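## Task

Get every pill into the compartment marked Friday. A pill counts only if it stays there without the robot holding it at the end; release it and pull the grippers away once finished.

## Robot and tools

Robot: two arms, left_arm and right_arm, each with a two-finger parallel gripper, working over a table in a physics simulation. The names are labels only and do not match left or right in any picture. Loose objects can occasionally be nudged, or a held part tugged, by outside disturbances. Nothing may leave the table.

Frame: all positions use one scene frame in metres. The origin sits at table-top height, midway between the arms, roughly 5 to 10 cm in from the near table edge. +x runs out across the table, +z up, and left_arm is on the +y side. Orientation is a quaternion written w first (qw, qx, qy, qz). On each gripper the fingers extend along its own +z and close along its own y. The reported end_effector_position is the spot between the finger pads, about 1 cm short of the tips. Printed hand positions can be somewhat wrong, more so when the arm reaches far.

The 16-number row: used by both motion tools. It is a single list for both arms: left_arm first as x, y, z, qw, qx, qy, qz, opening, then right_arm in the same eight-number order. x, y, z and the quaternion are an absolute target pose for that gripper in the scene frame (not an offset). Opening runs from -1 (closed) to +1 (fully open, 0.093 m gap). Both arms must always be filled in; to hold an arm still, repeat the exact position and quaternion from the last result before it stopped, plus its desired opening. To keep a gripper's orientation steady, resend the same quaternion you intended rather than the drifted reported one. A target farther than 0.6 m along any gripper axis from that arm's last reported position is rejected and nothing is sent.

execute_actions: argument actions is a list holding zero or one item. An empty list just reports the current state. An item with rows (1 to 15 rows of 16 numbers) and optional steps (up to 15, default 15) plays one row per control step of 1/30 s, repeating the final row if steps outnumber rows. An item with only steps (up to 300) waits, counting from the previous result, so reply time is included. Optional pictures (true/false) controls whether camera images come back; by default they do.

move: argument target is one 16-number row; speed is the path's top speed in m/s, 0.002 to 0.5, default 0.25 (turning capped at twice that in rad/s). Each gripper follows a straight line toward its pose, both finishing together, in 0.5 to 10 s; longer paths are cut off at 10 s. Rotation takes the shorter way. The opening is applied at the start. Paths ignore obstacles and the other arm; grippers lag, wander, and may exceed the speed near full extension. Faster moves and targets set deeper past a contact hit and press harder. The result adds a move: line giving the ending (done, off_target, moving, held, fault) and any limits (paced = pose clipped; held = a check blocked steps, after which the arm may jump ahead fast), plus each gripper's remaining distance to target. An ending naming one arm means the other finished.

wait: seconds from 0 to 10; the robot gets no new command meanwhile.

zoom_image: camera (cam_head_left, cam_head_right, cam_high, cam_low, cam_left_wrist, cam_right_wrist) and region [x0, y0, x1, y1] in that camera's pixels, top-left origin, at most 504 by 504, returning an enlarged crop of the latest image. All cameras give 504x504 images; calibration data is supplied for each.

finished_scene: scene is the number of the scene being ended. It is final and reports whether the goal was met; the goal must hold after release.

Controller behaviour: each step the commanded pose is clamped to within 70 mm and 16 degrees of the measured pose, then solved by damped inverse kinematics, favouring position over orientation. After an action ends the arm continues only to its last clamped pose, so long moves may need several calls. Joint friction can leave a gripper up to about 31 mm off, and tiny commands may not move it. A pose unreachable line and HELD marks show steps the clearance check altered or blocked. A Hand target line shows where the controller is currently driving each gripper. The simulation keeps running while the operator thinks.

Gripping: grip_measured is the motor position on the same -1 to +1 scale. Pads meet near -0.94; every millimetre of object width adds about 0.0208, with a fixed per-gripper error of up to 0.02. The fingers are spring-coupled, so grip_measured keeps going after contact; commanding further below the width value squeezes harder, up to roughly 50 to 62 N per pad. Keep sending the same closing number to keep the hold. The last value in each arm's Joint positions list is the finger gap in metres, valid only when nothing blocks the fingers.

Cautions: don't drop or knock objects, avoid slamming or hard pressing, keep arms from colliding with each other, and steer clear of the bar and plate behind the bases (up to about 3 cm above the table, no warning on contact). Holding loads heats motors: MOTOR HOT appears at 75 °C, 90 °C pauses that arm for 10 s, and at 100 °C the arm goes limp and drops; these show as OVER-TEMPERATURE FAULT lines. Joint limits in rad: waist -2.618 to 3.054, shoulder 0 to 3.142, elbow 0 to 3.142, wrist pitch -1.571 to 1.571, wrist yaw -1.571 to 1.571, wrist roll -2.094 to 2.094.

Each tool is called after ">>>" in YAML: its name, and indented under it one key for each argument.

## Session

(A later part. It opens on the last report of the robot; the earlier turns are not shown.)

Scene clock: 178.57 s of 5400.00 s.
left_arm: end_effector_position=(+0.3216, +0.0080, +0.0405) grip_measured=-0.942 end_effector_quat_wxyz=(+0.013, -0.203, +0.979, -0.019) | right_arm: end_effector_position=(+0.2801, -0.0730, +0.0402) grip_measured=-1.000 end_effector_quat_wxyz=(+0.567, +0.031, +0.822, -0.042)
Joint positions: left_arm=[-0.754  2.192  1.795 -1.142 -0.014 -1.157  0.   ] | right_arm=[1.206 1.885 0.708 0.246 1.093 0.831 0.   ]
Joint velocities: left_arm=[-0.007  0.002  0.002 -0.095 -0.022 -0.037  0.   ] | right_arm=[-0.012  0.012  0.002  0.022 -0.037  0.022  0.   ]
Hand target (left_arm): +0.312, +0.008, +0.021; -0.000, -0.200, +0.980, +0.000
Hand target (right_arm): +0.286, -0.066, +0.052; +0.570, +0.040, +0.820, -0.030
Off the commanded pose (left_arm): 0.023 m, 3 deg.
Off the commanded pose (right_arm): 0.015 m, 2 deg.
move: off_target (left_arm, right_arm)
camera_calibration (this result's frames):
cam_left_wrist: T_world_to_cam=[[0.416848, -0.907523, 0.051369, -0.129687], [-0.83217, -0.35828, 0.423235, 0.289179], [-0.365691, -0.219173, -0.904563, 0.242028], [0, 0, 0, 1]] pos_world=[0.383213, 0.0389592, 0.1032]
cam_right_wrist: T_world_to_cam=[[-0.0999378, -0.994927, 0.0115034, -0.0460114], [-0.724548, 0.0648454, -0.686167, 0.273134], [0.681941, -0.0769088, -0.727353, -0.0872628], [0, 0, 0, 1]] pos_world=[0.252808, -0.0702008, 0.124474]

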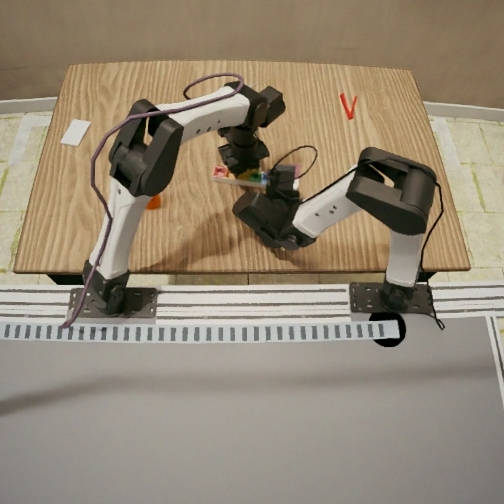

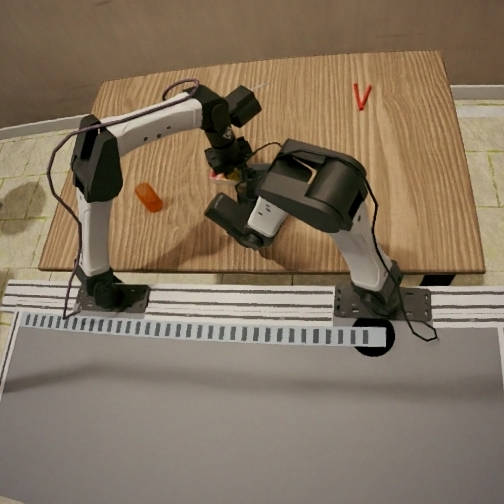

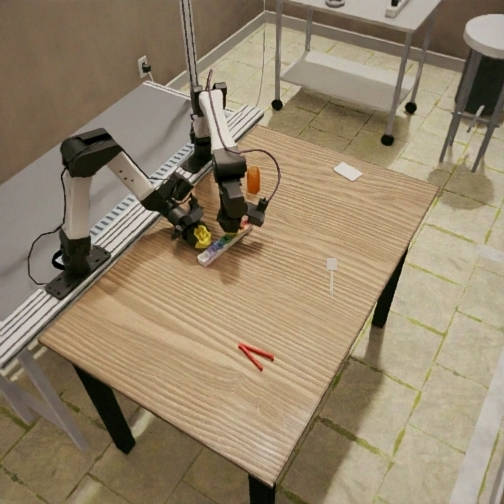

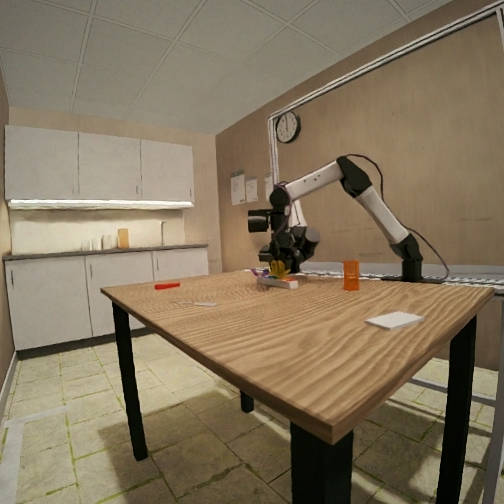

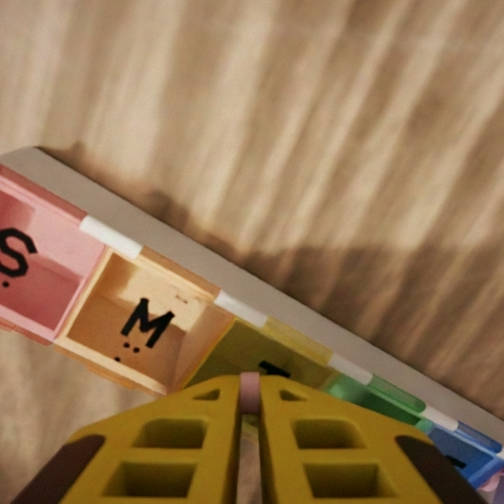

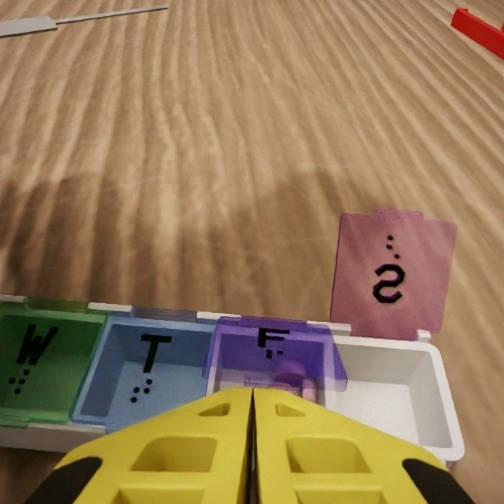

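Opening. Push over.

>>> move:
  target: [0.312,0.008,0.02,0,-0.2,0.98,0,-0.95,0.322,-0.08,0.055,0.57,0.04,0.82,-0.03,-1]
  speed: 0.03

>>> move:
  target: [0.312,0.008,0.09,0,-0.2,0.98,0,-0.95,0.24,-0.25,0.2,0.4,0,0.92,0,-1]

>>> move:
  target: [0.30,-0.075,0.075,0.13,0.6,0.78,-0.13,-0.95,0.24,-0.25,0.2,0.4,0,0.92,0,-1]
  speed: 0.4

Scene clock: 180.87 s of 5400.00 s.
left_arm: end_effector_position=(+0.3217, +0.0080, +0.0405) grip_measured=-0.942 end_effector_quat_wxyz=(+0.013, -0.203, +0.979, -0.019) | right_arm: end_effector_position=(+0.3172, -0.0828, +0.0477) grip_measured=-1.000 end_effector_quat_wxyz=(+0.565, +0.034, +0.823, -0.041)
Joint positions: left_arm=[-0.754  2.192  1.795 -1.141 -0.014 -1.157  0.   ] | right_arm=[1.08  1.885 0.708 0.403 1.008 0.654 0.   ]
Joint velocities: left_arm=[ 0.007 -0.002 -0.002  0.022  0.066  0.022  0.   ] | right_arm=[ 0.002 -0.007 -0.002  0.022 -0.051 -0.125  0.   ]
Hand target (left_arm): +0.312, +0.008, +0.021; -0.000, -0.200, +0.980, +0.000
Hand target (right_arm): +0.322, -0.079, +0.055; +0.570, +0.040, +0.820, -0.030
Off the commanded pose (left_arm): 0.023 m, 3 deg.
Off the commanded pose (right_arm): 0.009 m, 2 deg.
move: off_target (left_arm)
camera_calibration (this result's frames):
cam_left_wrist: T_world_to_cam=[[0.416839, -0.907508, 0.0517212, -0.129783], [-0.832286, -0.358175, 0.423096, 0.289253], [-0.365437, -0.21941, -0.904608, 0.241964], [0, 0, 0, 1]] pos_world=[0.383263, 0.038913, 0.103214]
cam_right_wrist: T_world_to_cam=[[-0.103668, -0.994591, 0.0064844, -0.050695], [-0.727028, 0.0713274, -0.682893, 0.306919], [0.678737, -0.0755087, -0.73049, -0.106539], [0, 0, 0, 1]] pos_world=[0.290195, -0.0803572, 0.132095]

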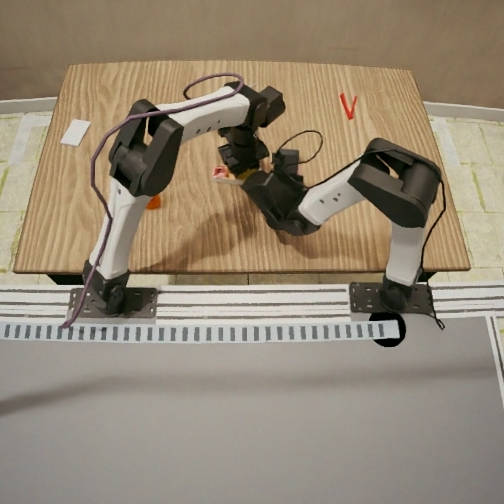

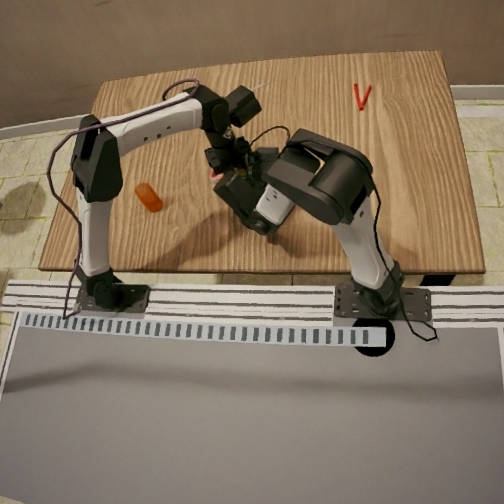

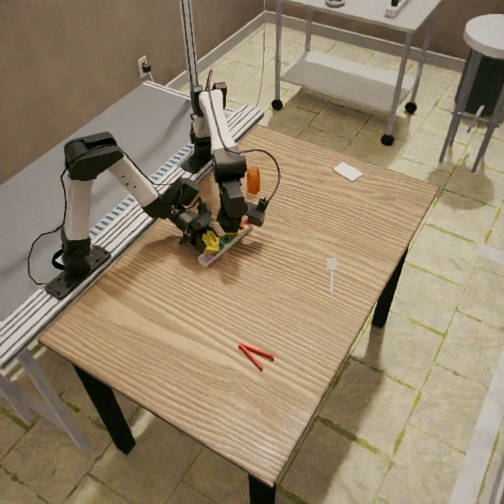

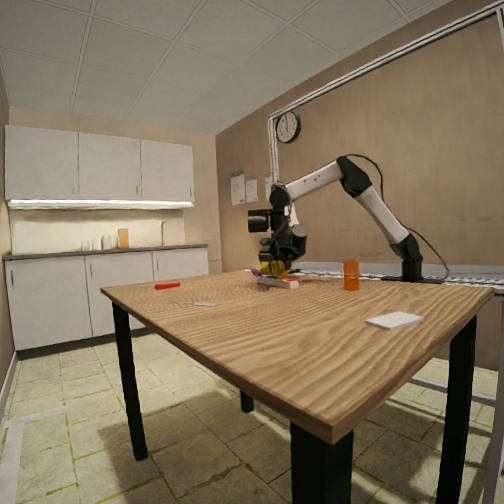

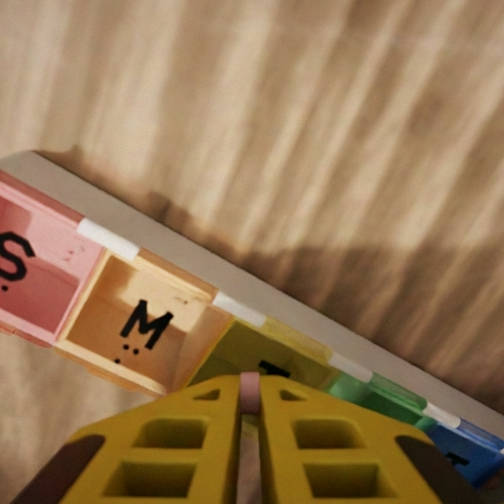

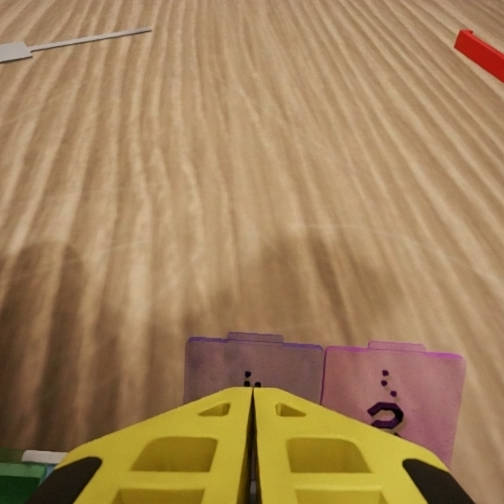

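Scene clock: 182.63 s of 5400.00 s.
left_arm: end_effector_position=(+0.3174, +0.0130, +0.0890) grip_measured=-0.942 end_effector_quat_wxyz=(+0.002, -0.204, +0.979, -0.004) | right_arm: end_effector_position=(+0.2370, -0.2525, +0.1901) grip_measured=-1.000 end_effector_quat_wxyz=(+0.396, +0.002, +0.918, -0.003)
Joint positions: left_arm=[-0.754  2.192  1.989 -1.372 -0.014 -1.16   0.   ] | right_arm=[ 0.636  0.832  0.818 -0.856  0.417  0.437  0.   ]
Joint velocities: left_arm=[-0.022  0.012 -0.007  0.037 -0.051  0.022  0.   ] | right_arm=[ 0.002 -0.017  0.002 -0.022 -0.051 -0.022  0.   ]
Hand target (left_arm): +0.312, +0.008, +0.090; -0.000, -0.200, +0.980, -0.000
Hand target (right_arm): +0.240, -0.251, +0.197; +0.397, +0.002, +0.918, -0.000
Off the commanded pose (left_arm): 0.007 m, 1 deg.
Off the commanded pose (right_arm): 0.011 m, 1 deg.
move: off_target (right_arm)
camera_calibration (this result's frames):
cam_left_wrist: T_world_to_cam=[[0.42004, -0.907329, 0.0178928, -0.123944], [-0.819833, -0.370932, 0.436215, 0.261983], [-0.389153, -0.197897, -0.899665, 0.292173], [0, 0, 0, 1]] pos_world=[0.380543, 0.0425401, 0.150795]
cam_right_wrist: T_world_to_cam=[[-0.017115, -0.999723, -0.0161517, -0.246286], [-0.935318, 0.0217178, -0.353141, 0.332114], [0.353394, 0.00906293, -0.935431, 0.176452], [0, 0, 0, 1]] pos_world=[0.24406, -0.255029, 0.278364]

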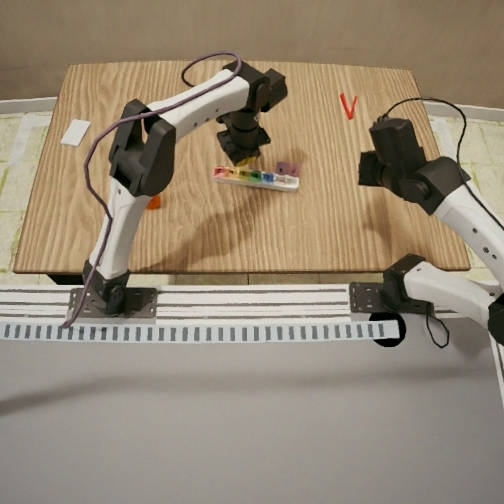

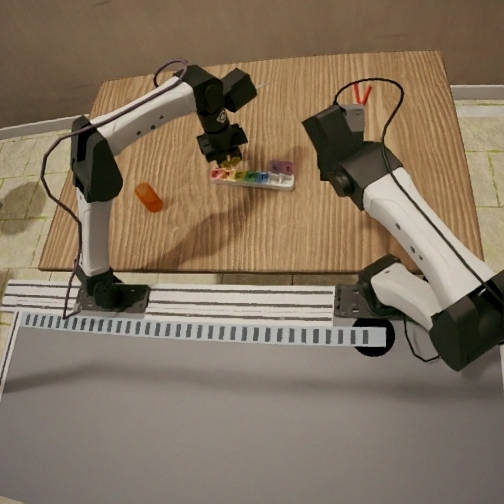

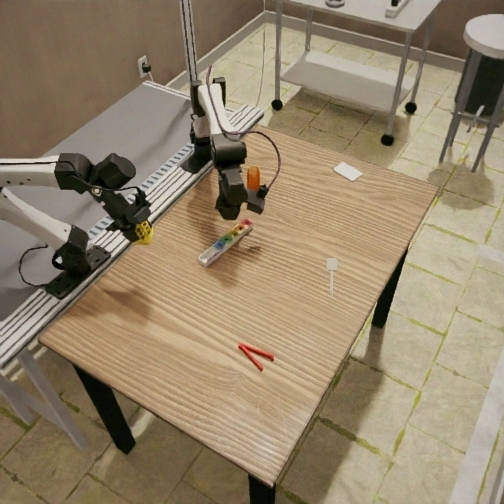

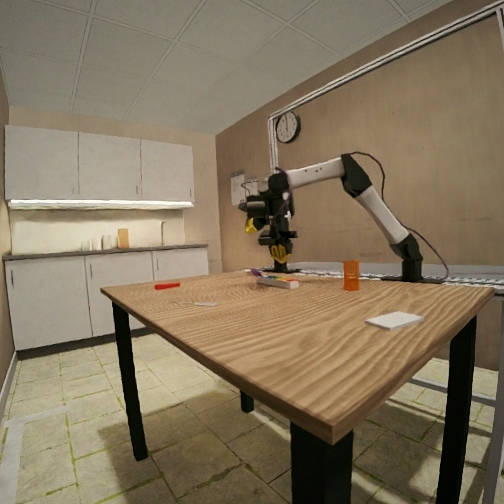

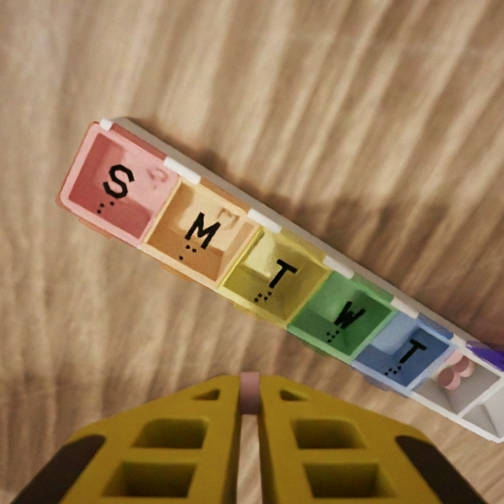

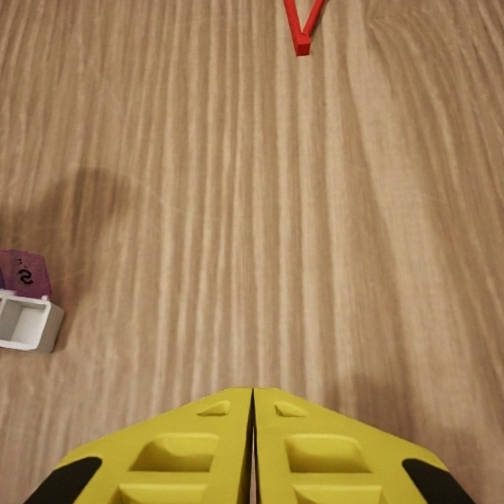

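Scene clock: 185.50 s of 5400.00 s.
left_arm: end_effector_position=(+0.3081, -0.0708, +0.0903) grip_measured=-0.942 end_effector_quat_wxyz=(+0.144, +0.590, +0.784, -0.126) | right_arm: end_effector_position=(+0.2359, -0.2533, +0.1889) grip_measured=-1.000 end_effector_quat_wxyz=(+0.393, +0.001, +0.920, -0.005)
Joint positions: left_arm=[-0.827  2.093  1.773 -0.931  0.182  0.439  0.   ] | right_arm=[ 0.636  0.832  0.818 -0.864  0.417  0.436  0.   ]
Joint velocities: left_arm=[ 0.017 -0.012  0.007 -0.022  0.051 -0.007  0.   ] | right_arm=[ 0.017 -0.017 -0.012  0.037  0.022  0.037  0.   ]
Hand target (left_arm): +0.301, -0.074, +0.076; +0.130, +0.601, +0.778, -0.129
Hand target (right_arm): +0.240, -0.250, +0.200; +0.399, -0.000, +0.917, +0.000
Off the commanded pose (left_arm): 0.018 m, 2 deg.
Off the commanded pose (right_arm): 0.012 m, 1 deg.
move: off_target (left_arm, right_arm)
camera_calibration (this result's frames):
cam_left_wrist: T_world_to_cam=[[-0.956328, -0.288809, 0.0450161, 0.269332], [-0.285413, 0.955893, 0.0693391, 0.185116], [-0.0630563, 0.0534627, -0.996577, 0.199287], [0, 0, 0, 1]] pos_world=[0.322971, -0.10982, 0.173645]
cam_right_wrist: T_world_to_cam=[[-0.0167316, -0.999799, -0.0110431, -0.248172], [-0.937663, 0.0195244, -0.346996, 0.329474], [0.347142, 0.00454892, -0.937802, 0.176526], [0, 0, 0, 1]] pos_world=[0.243504, -0.255358, 0.277132]

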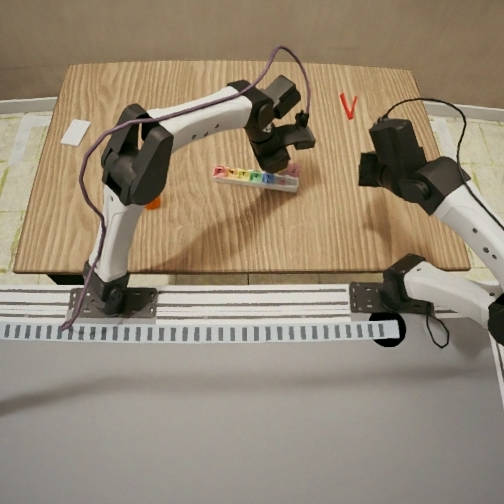

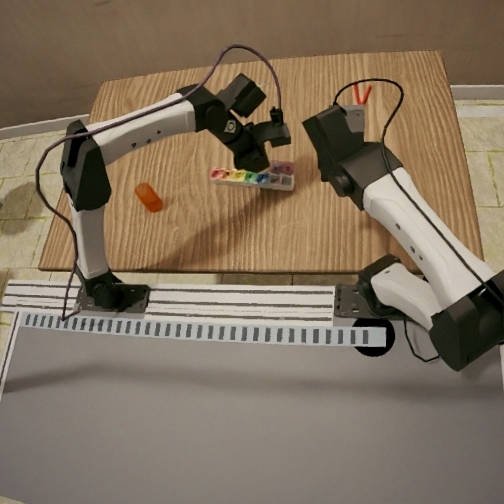

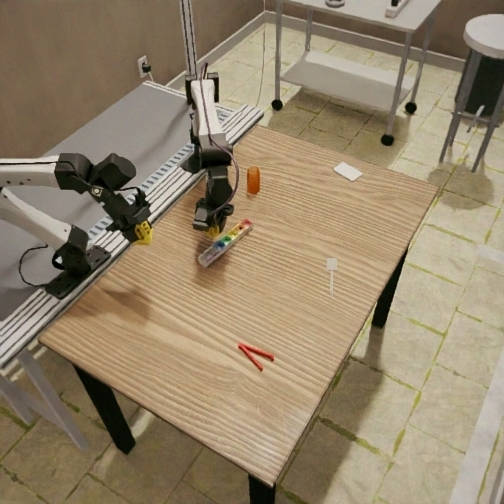

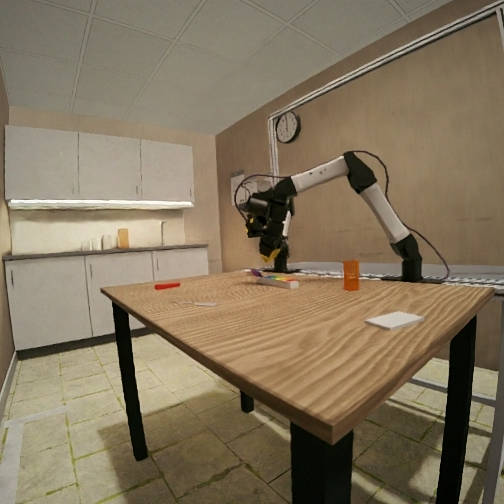

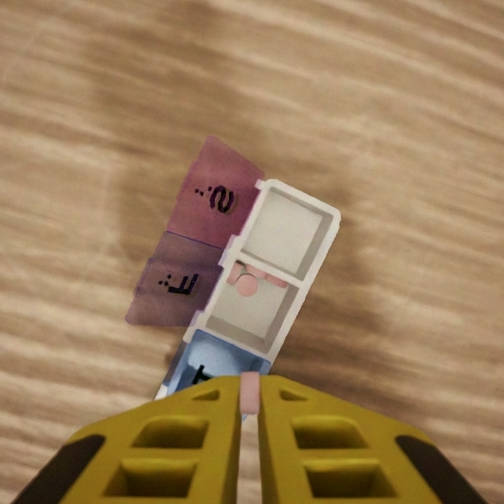

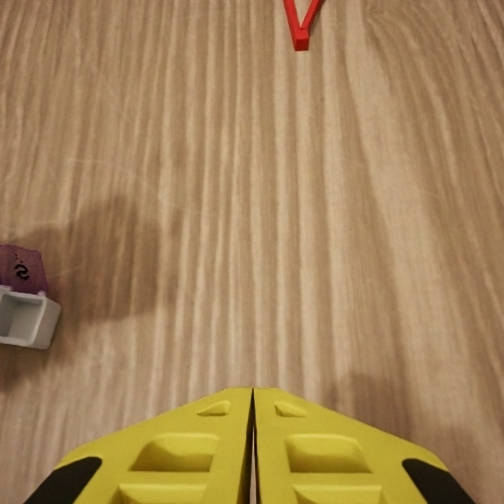

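>>> move:
  target: [0.299,-0.08,0.03,0.13,0.6,0.78,-0.13,-0.95,0.24,-0.25,0.2,0.4,0,0.92,0,-1]
  speed: 0.05

Scene clock: 187.57 s of 5400.00 s.
left_arm: end_effector_position=(+0.3090, -0.0790, +0.0474) grip_measured=-0.942 end_effector_quat_wxyz=(+0.148, +0.594, +0.780, -0.128) | right_arm: end_effector_position=(+0.2359, -0.2533, +0.1889) grip_measured=-1.000 end_effector_quat_wxyz=(+0.393, +0.001, +0.920, -0.005)
Joint positions: left_arm=[-0.836  2.138  1.668 -0.772  0.183  0.442  0.   ] | right_arm=[ 0.636  0.832  0.818 -0.864  0.417  0.436  0.   ]
Joint velocities: left_arm=[-0.027 -0.002 -0.012  0.022  0.037  0.007  0.   ] | right_arm=[-0.002  0.002  0.012 -0.037 -0.095 -0.007  0.   ]
Hand target (left_arm): +0.299, -0.080, +0.030; +0.130, +0.599, +0.779, -0.130
Hand target (right_arm): +0.240, -0.250, +0.200; +0.399, -0.000, +0.917, +0.000
Off the commanded pose (left_arm): 0.020 m, 2 deg.
Off the commanded pose (right_arm): 0.012 m, 1 deg.
move: off_target (left_arm, right_arm)
camera_calibration (this result's frames):
cam_left_wrist: T_world_to_cam=[[-0.959822, -0.277631, 0.0407883, 0.271888], [-0.274931, 0.959503, 0.0613774, 0.193699], [-0.0561768, 0.0476974, -0.997281, 0.154425], [0, 0, 0, 1]] pos_world=[0.322893, -0.117736, 0.131027]
cam_right_wrist: T_world_to_cam=[[-0.0167316, -0.999799, -0.0110431, -0.248172], [-0.937663, 0.0195244, -0.346996, 0.329474], [0.347142, 0.00454892, -0.937802, 0.176526], [0, 0, 0, 1]] pos_world=[0.243504, -0.255358, 0.277132]

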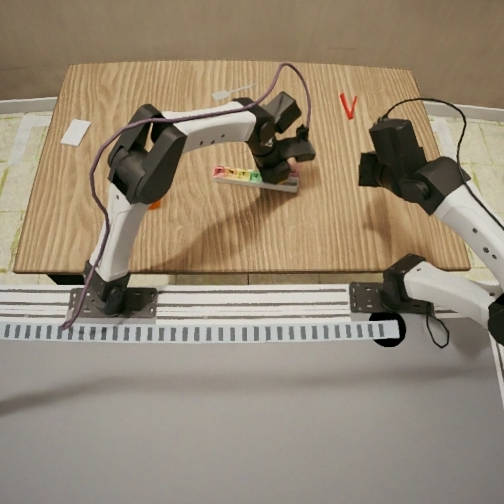

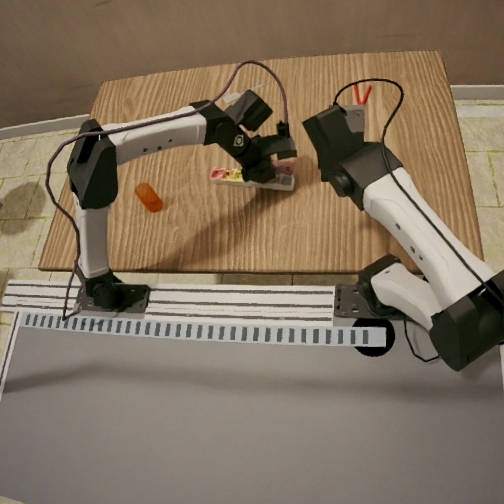

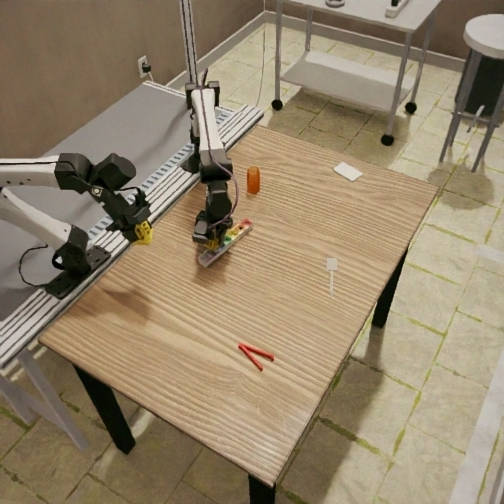

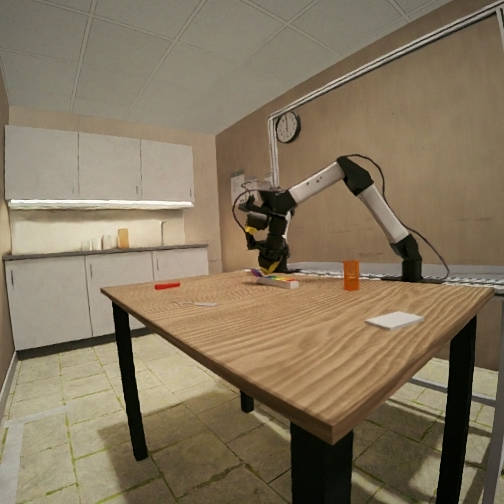

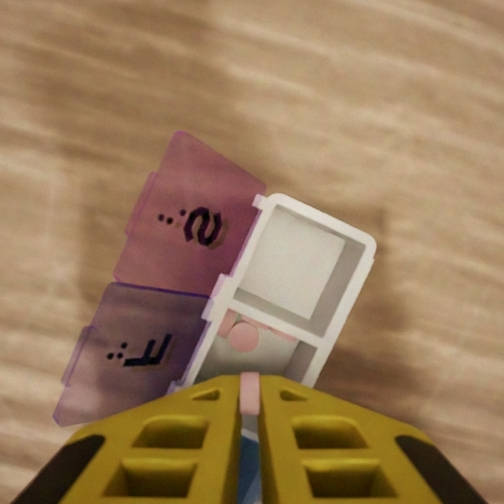

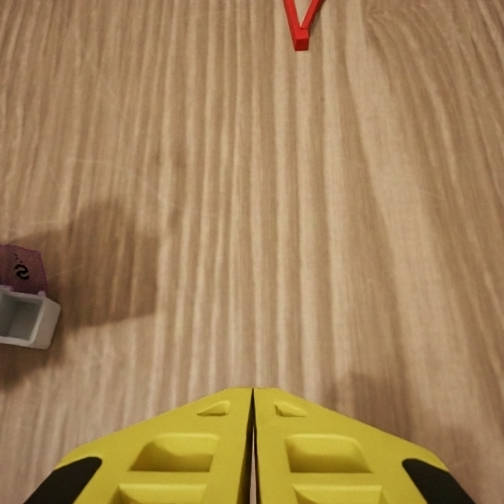

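>>> move:
  target: [0.299,-0.08,0.03,0.13,0.6,0.78,-0.13,-0.75,0.24,-0.25,0.2,0.4,0,0.92,0,-1]

>>> move:
  target: [0.29,-0.02,0.16,0.13,0.6,0.78,-0.13,-0.75,0.24,-0.25,0.2,0.4,0,0.92,0,-1]

Scene clock: 188.60 s of 5400.00 s.
left_arm: end_effector_position=(+0.3094, -0.0795, +0.0476) grip_measured=-0.752 end_effector_quat_wxyz=(+0.149, +0.594, +0.780, -0.128) | right_arm: end_effector_position=(+0.2358, -0.2534, +0.1888) grip_measured=-1.000 end_effector_quat_wxyz=(+0.393, +0.001, +0.920, -0.005)
Joint positions: left_arm=[-0.836  2.138  1.668 -0.769  0.183  0.442  0.009] | right_arm=[ 0.636  0.832  0.818 -0.865  0.417  0.436  0.   ]
Joint velocities: left_arm=[-0.017 -0.007 -0.017  0.066  0.022 -0.066  0.001] | right_arm=[-0.002  0.012  0.007 -0.066 -0.081 -0.037  0.   ]
Hand target (left_arm): +0.299, -0.080, +0.030; +0.130, +0.599, +0.779, -0.130
Hand target (right_arm): +0.240, -0.250, +0.200; +0.399, -0.000, +0.917, +0.000
Off the commanded pose (left_arm): 0.020 m, 2 deg.
Off the commanded pose (right_arm): 0.012 m, 1 deg.
move: off_target (left_arm, right_arm)
camera_calibration (this result's frames):
cam_left_wrist: T_world_to_cam=[[-0.959883, -0.277588, 0.0396085, 0.272227], [-0.275075, 0.959611, 0.0589899, 0.19439], [-0.0543836, 0.0457281, -0.997472, 0.153982], [0, 0, 0, 1]] pos_world=[0.323152, -0.118013, 0.131344]
cam_right_wrist: T_world_to_cam=[[-0.0167375, -0.999801, -0.0108262, -0.248251], [-0.937773, 0.0194533, -0.346703, 0.329357], [0.346844, 0.0043496, -0.937913, 0.176532], [0, 0, 0, 1]] pos_world=[0.243477, -0.255376, 0.277073]

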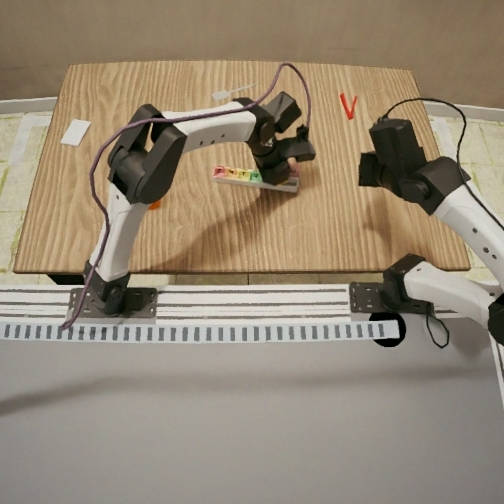

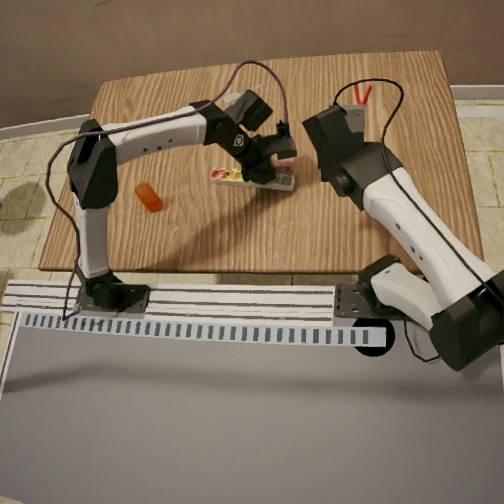

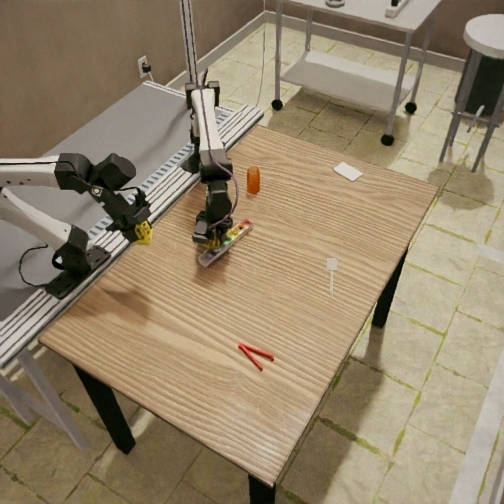

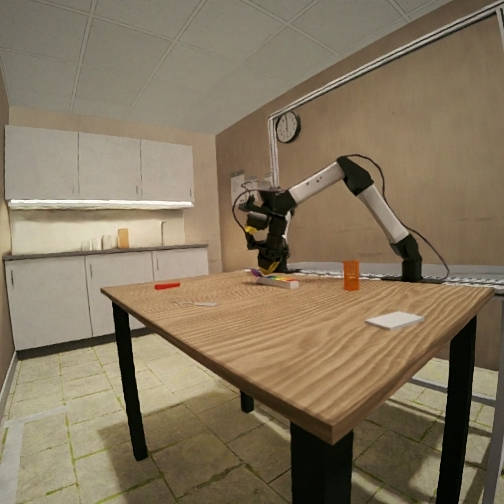

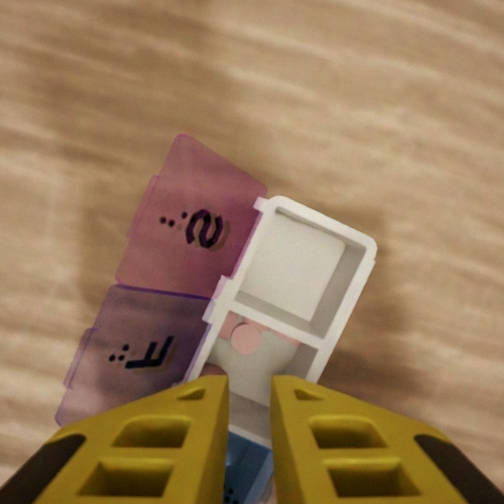

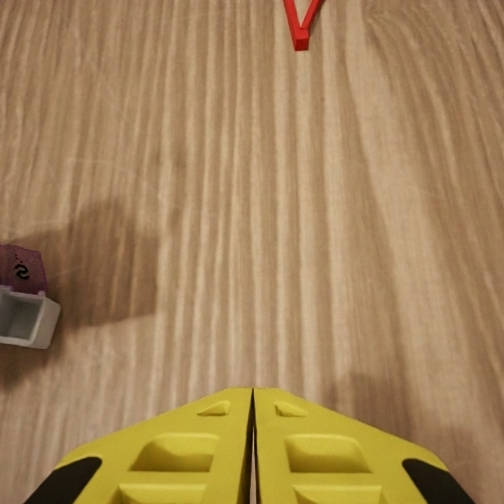

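Scene clock: 189.83 s of 5400.00 s.
left_arm: end_effector_position=(+0.2901, -0.0232, +0.1650) grip_measured=-0.752 end_effector_quat_wxyz=(+0.146, +0.597, +0.778, -0.129) | right_arm: end_effector_position=(+0.2358, -0.2534, +0.1888) grip_measured=-1.000 end_effector_quat_wxyz=(+0.393, +0.001, +0.920, -0.005)
Joint positions: left_arm=[-0.776  1.911  1.811 -1.158  0.205  0.506  0.009] | right_arm=[ 0.636  0.832  0.818 -0.865  0.417  0.436  0.   ]
Joint velocities: left_arm=[-0.022 -0.007 -0.002 -0.022 -0.007 -0.022  0.   ] | right_arm=[-0.012  0.012  0.007 -0.051 -0.007 -0.022  0.   ]
Hand target (left_arm): +0.289, -0.020, +0.160; +0.131, +0.599, +0.779, -0.130
Hand target (right_arm): +0.240, -0.250, +0.200; +0.399, -0.000, +0.917, +0.000
Off the commanded pose (left_arm): 0.006 m, 2 deg.
Off the commanded pose (right_arm): 0.012 m, 1 deg.
move: off_target (right_arm)
camera_calibration (this result's frames):
cam_left_wrist: T_world_to_cam=[[-0.961561, -0.271115, 0.0435597, 0.264678], [-0.268128, 0.961253, 0.0640243, 0.125317], [-0.0592298, 0.0498837, -0.996997, 0.268872], [0, 0, 0, 1]] pos_world=[0.30403, -0.0621154, 0.248512]
cam_right_wrist: T_world_to_cam=[[-0.0167375, -0.999801, -0.0108262, -0.248251], [-0.937773, 0.0194533, -0.346703, 0.329357], [0.346844, 0.0043496, -0.937913, 0.176532], [0, 0, 0, 1]] pos_world=[0.243477, -0.255376, 0.277073]

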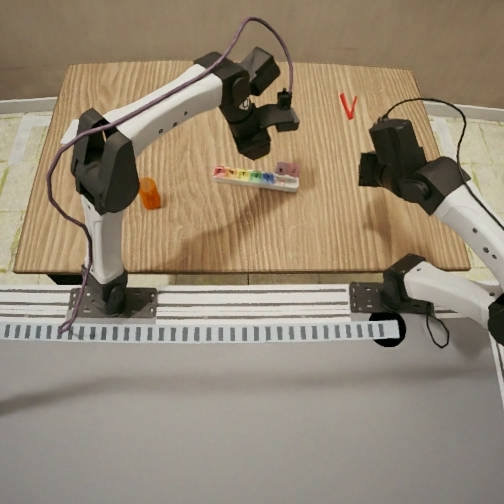

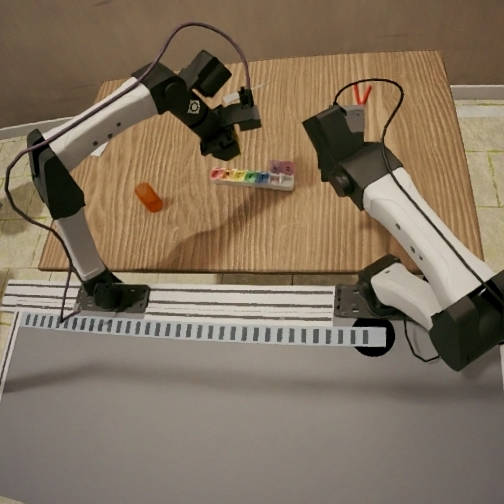

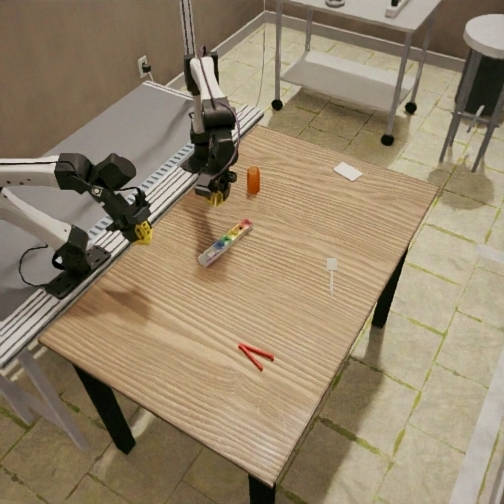

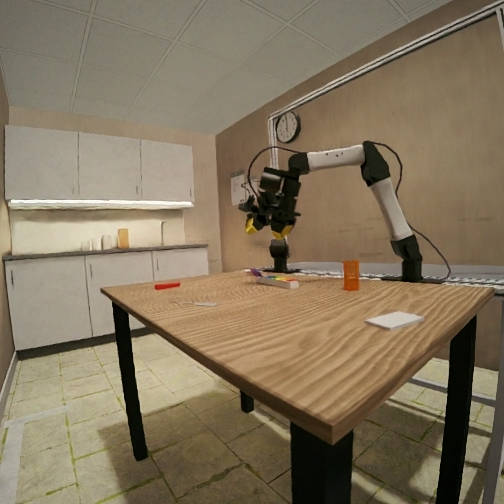

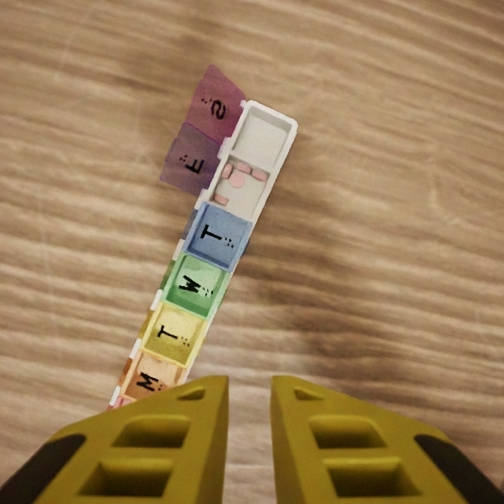

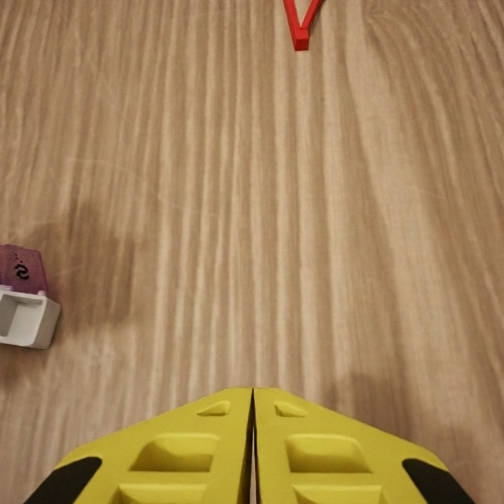

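>>> finished_scene:
  scene: 2

The scene is finished: the task was done.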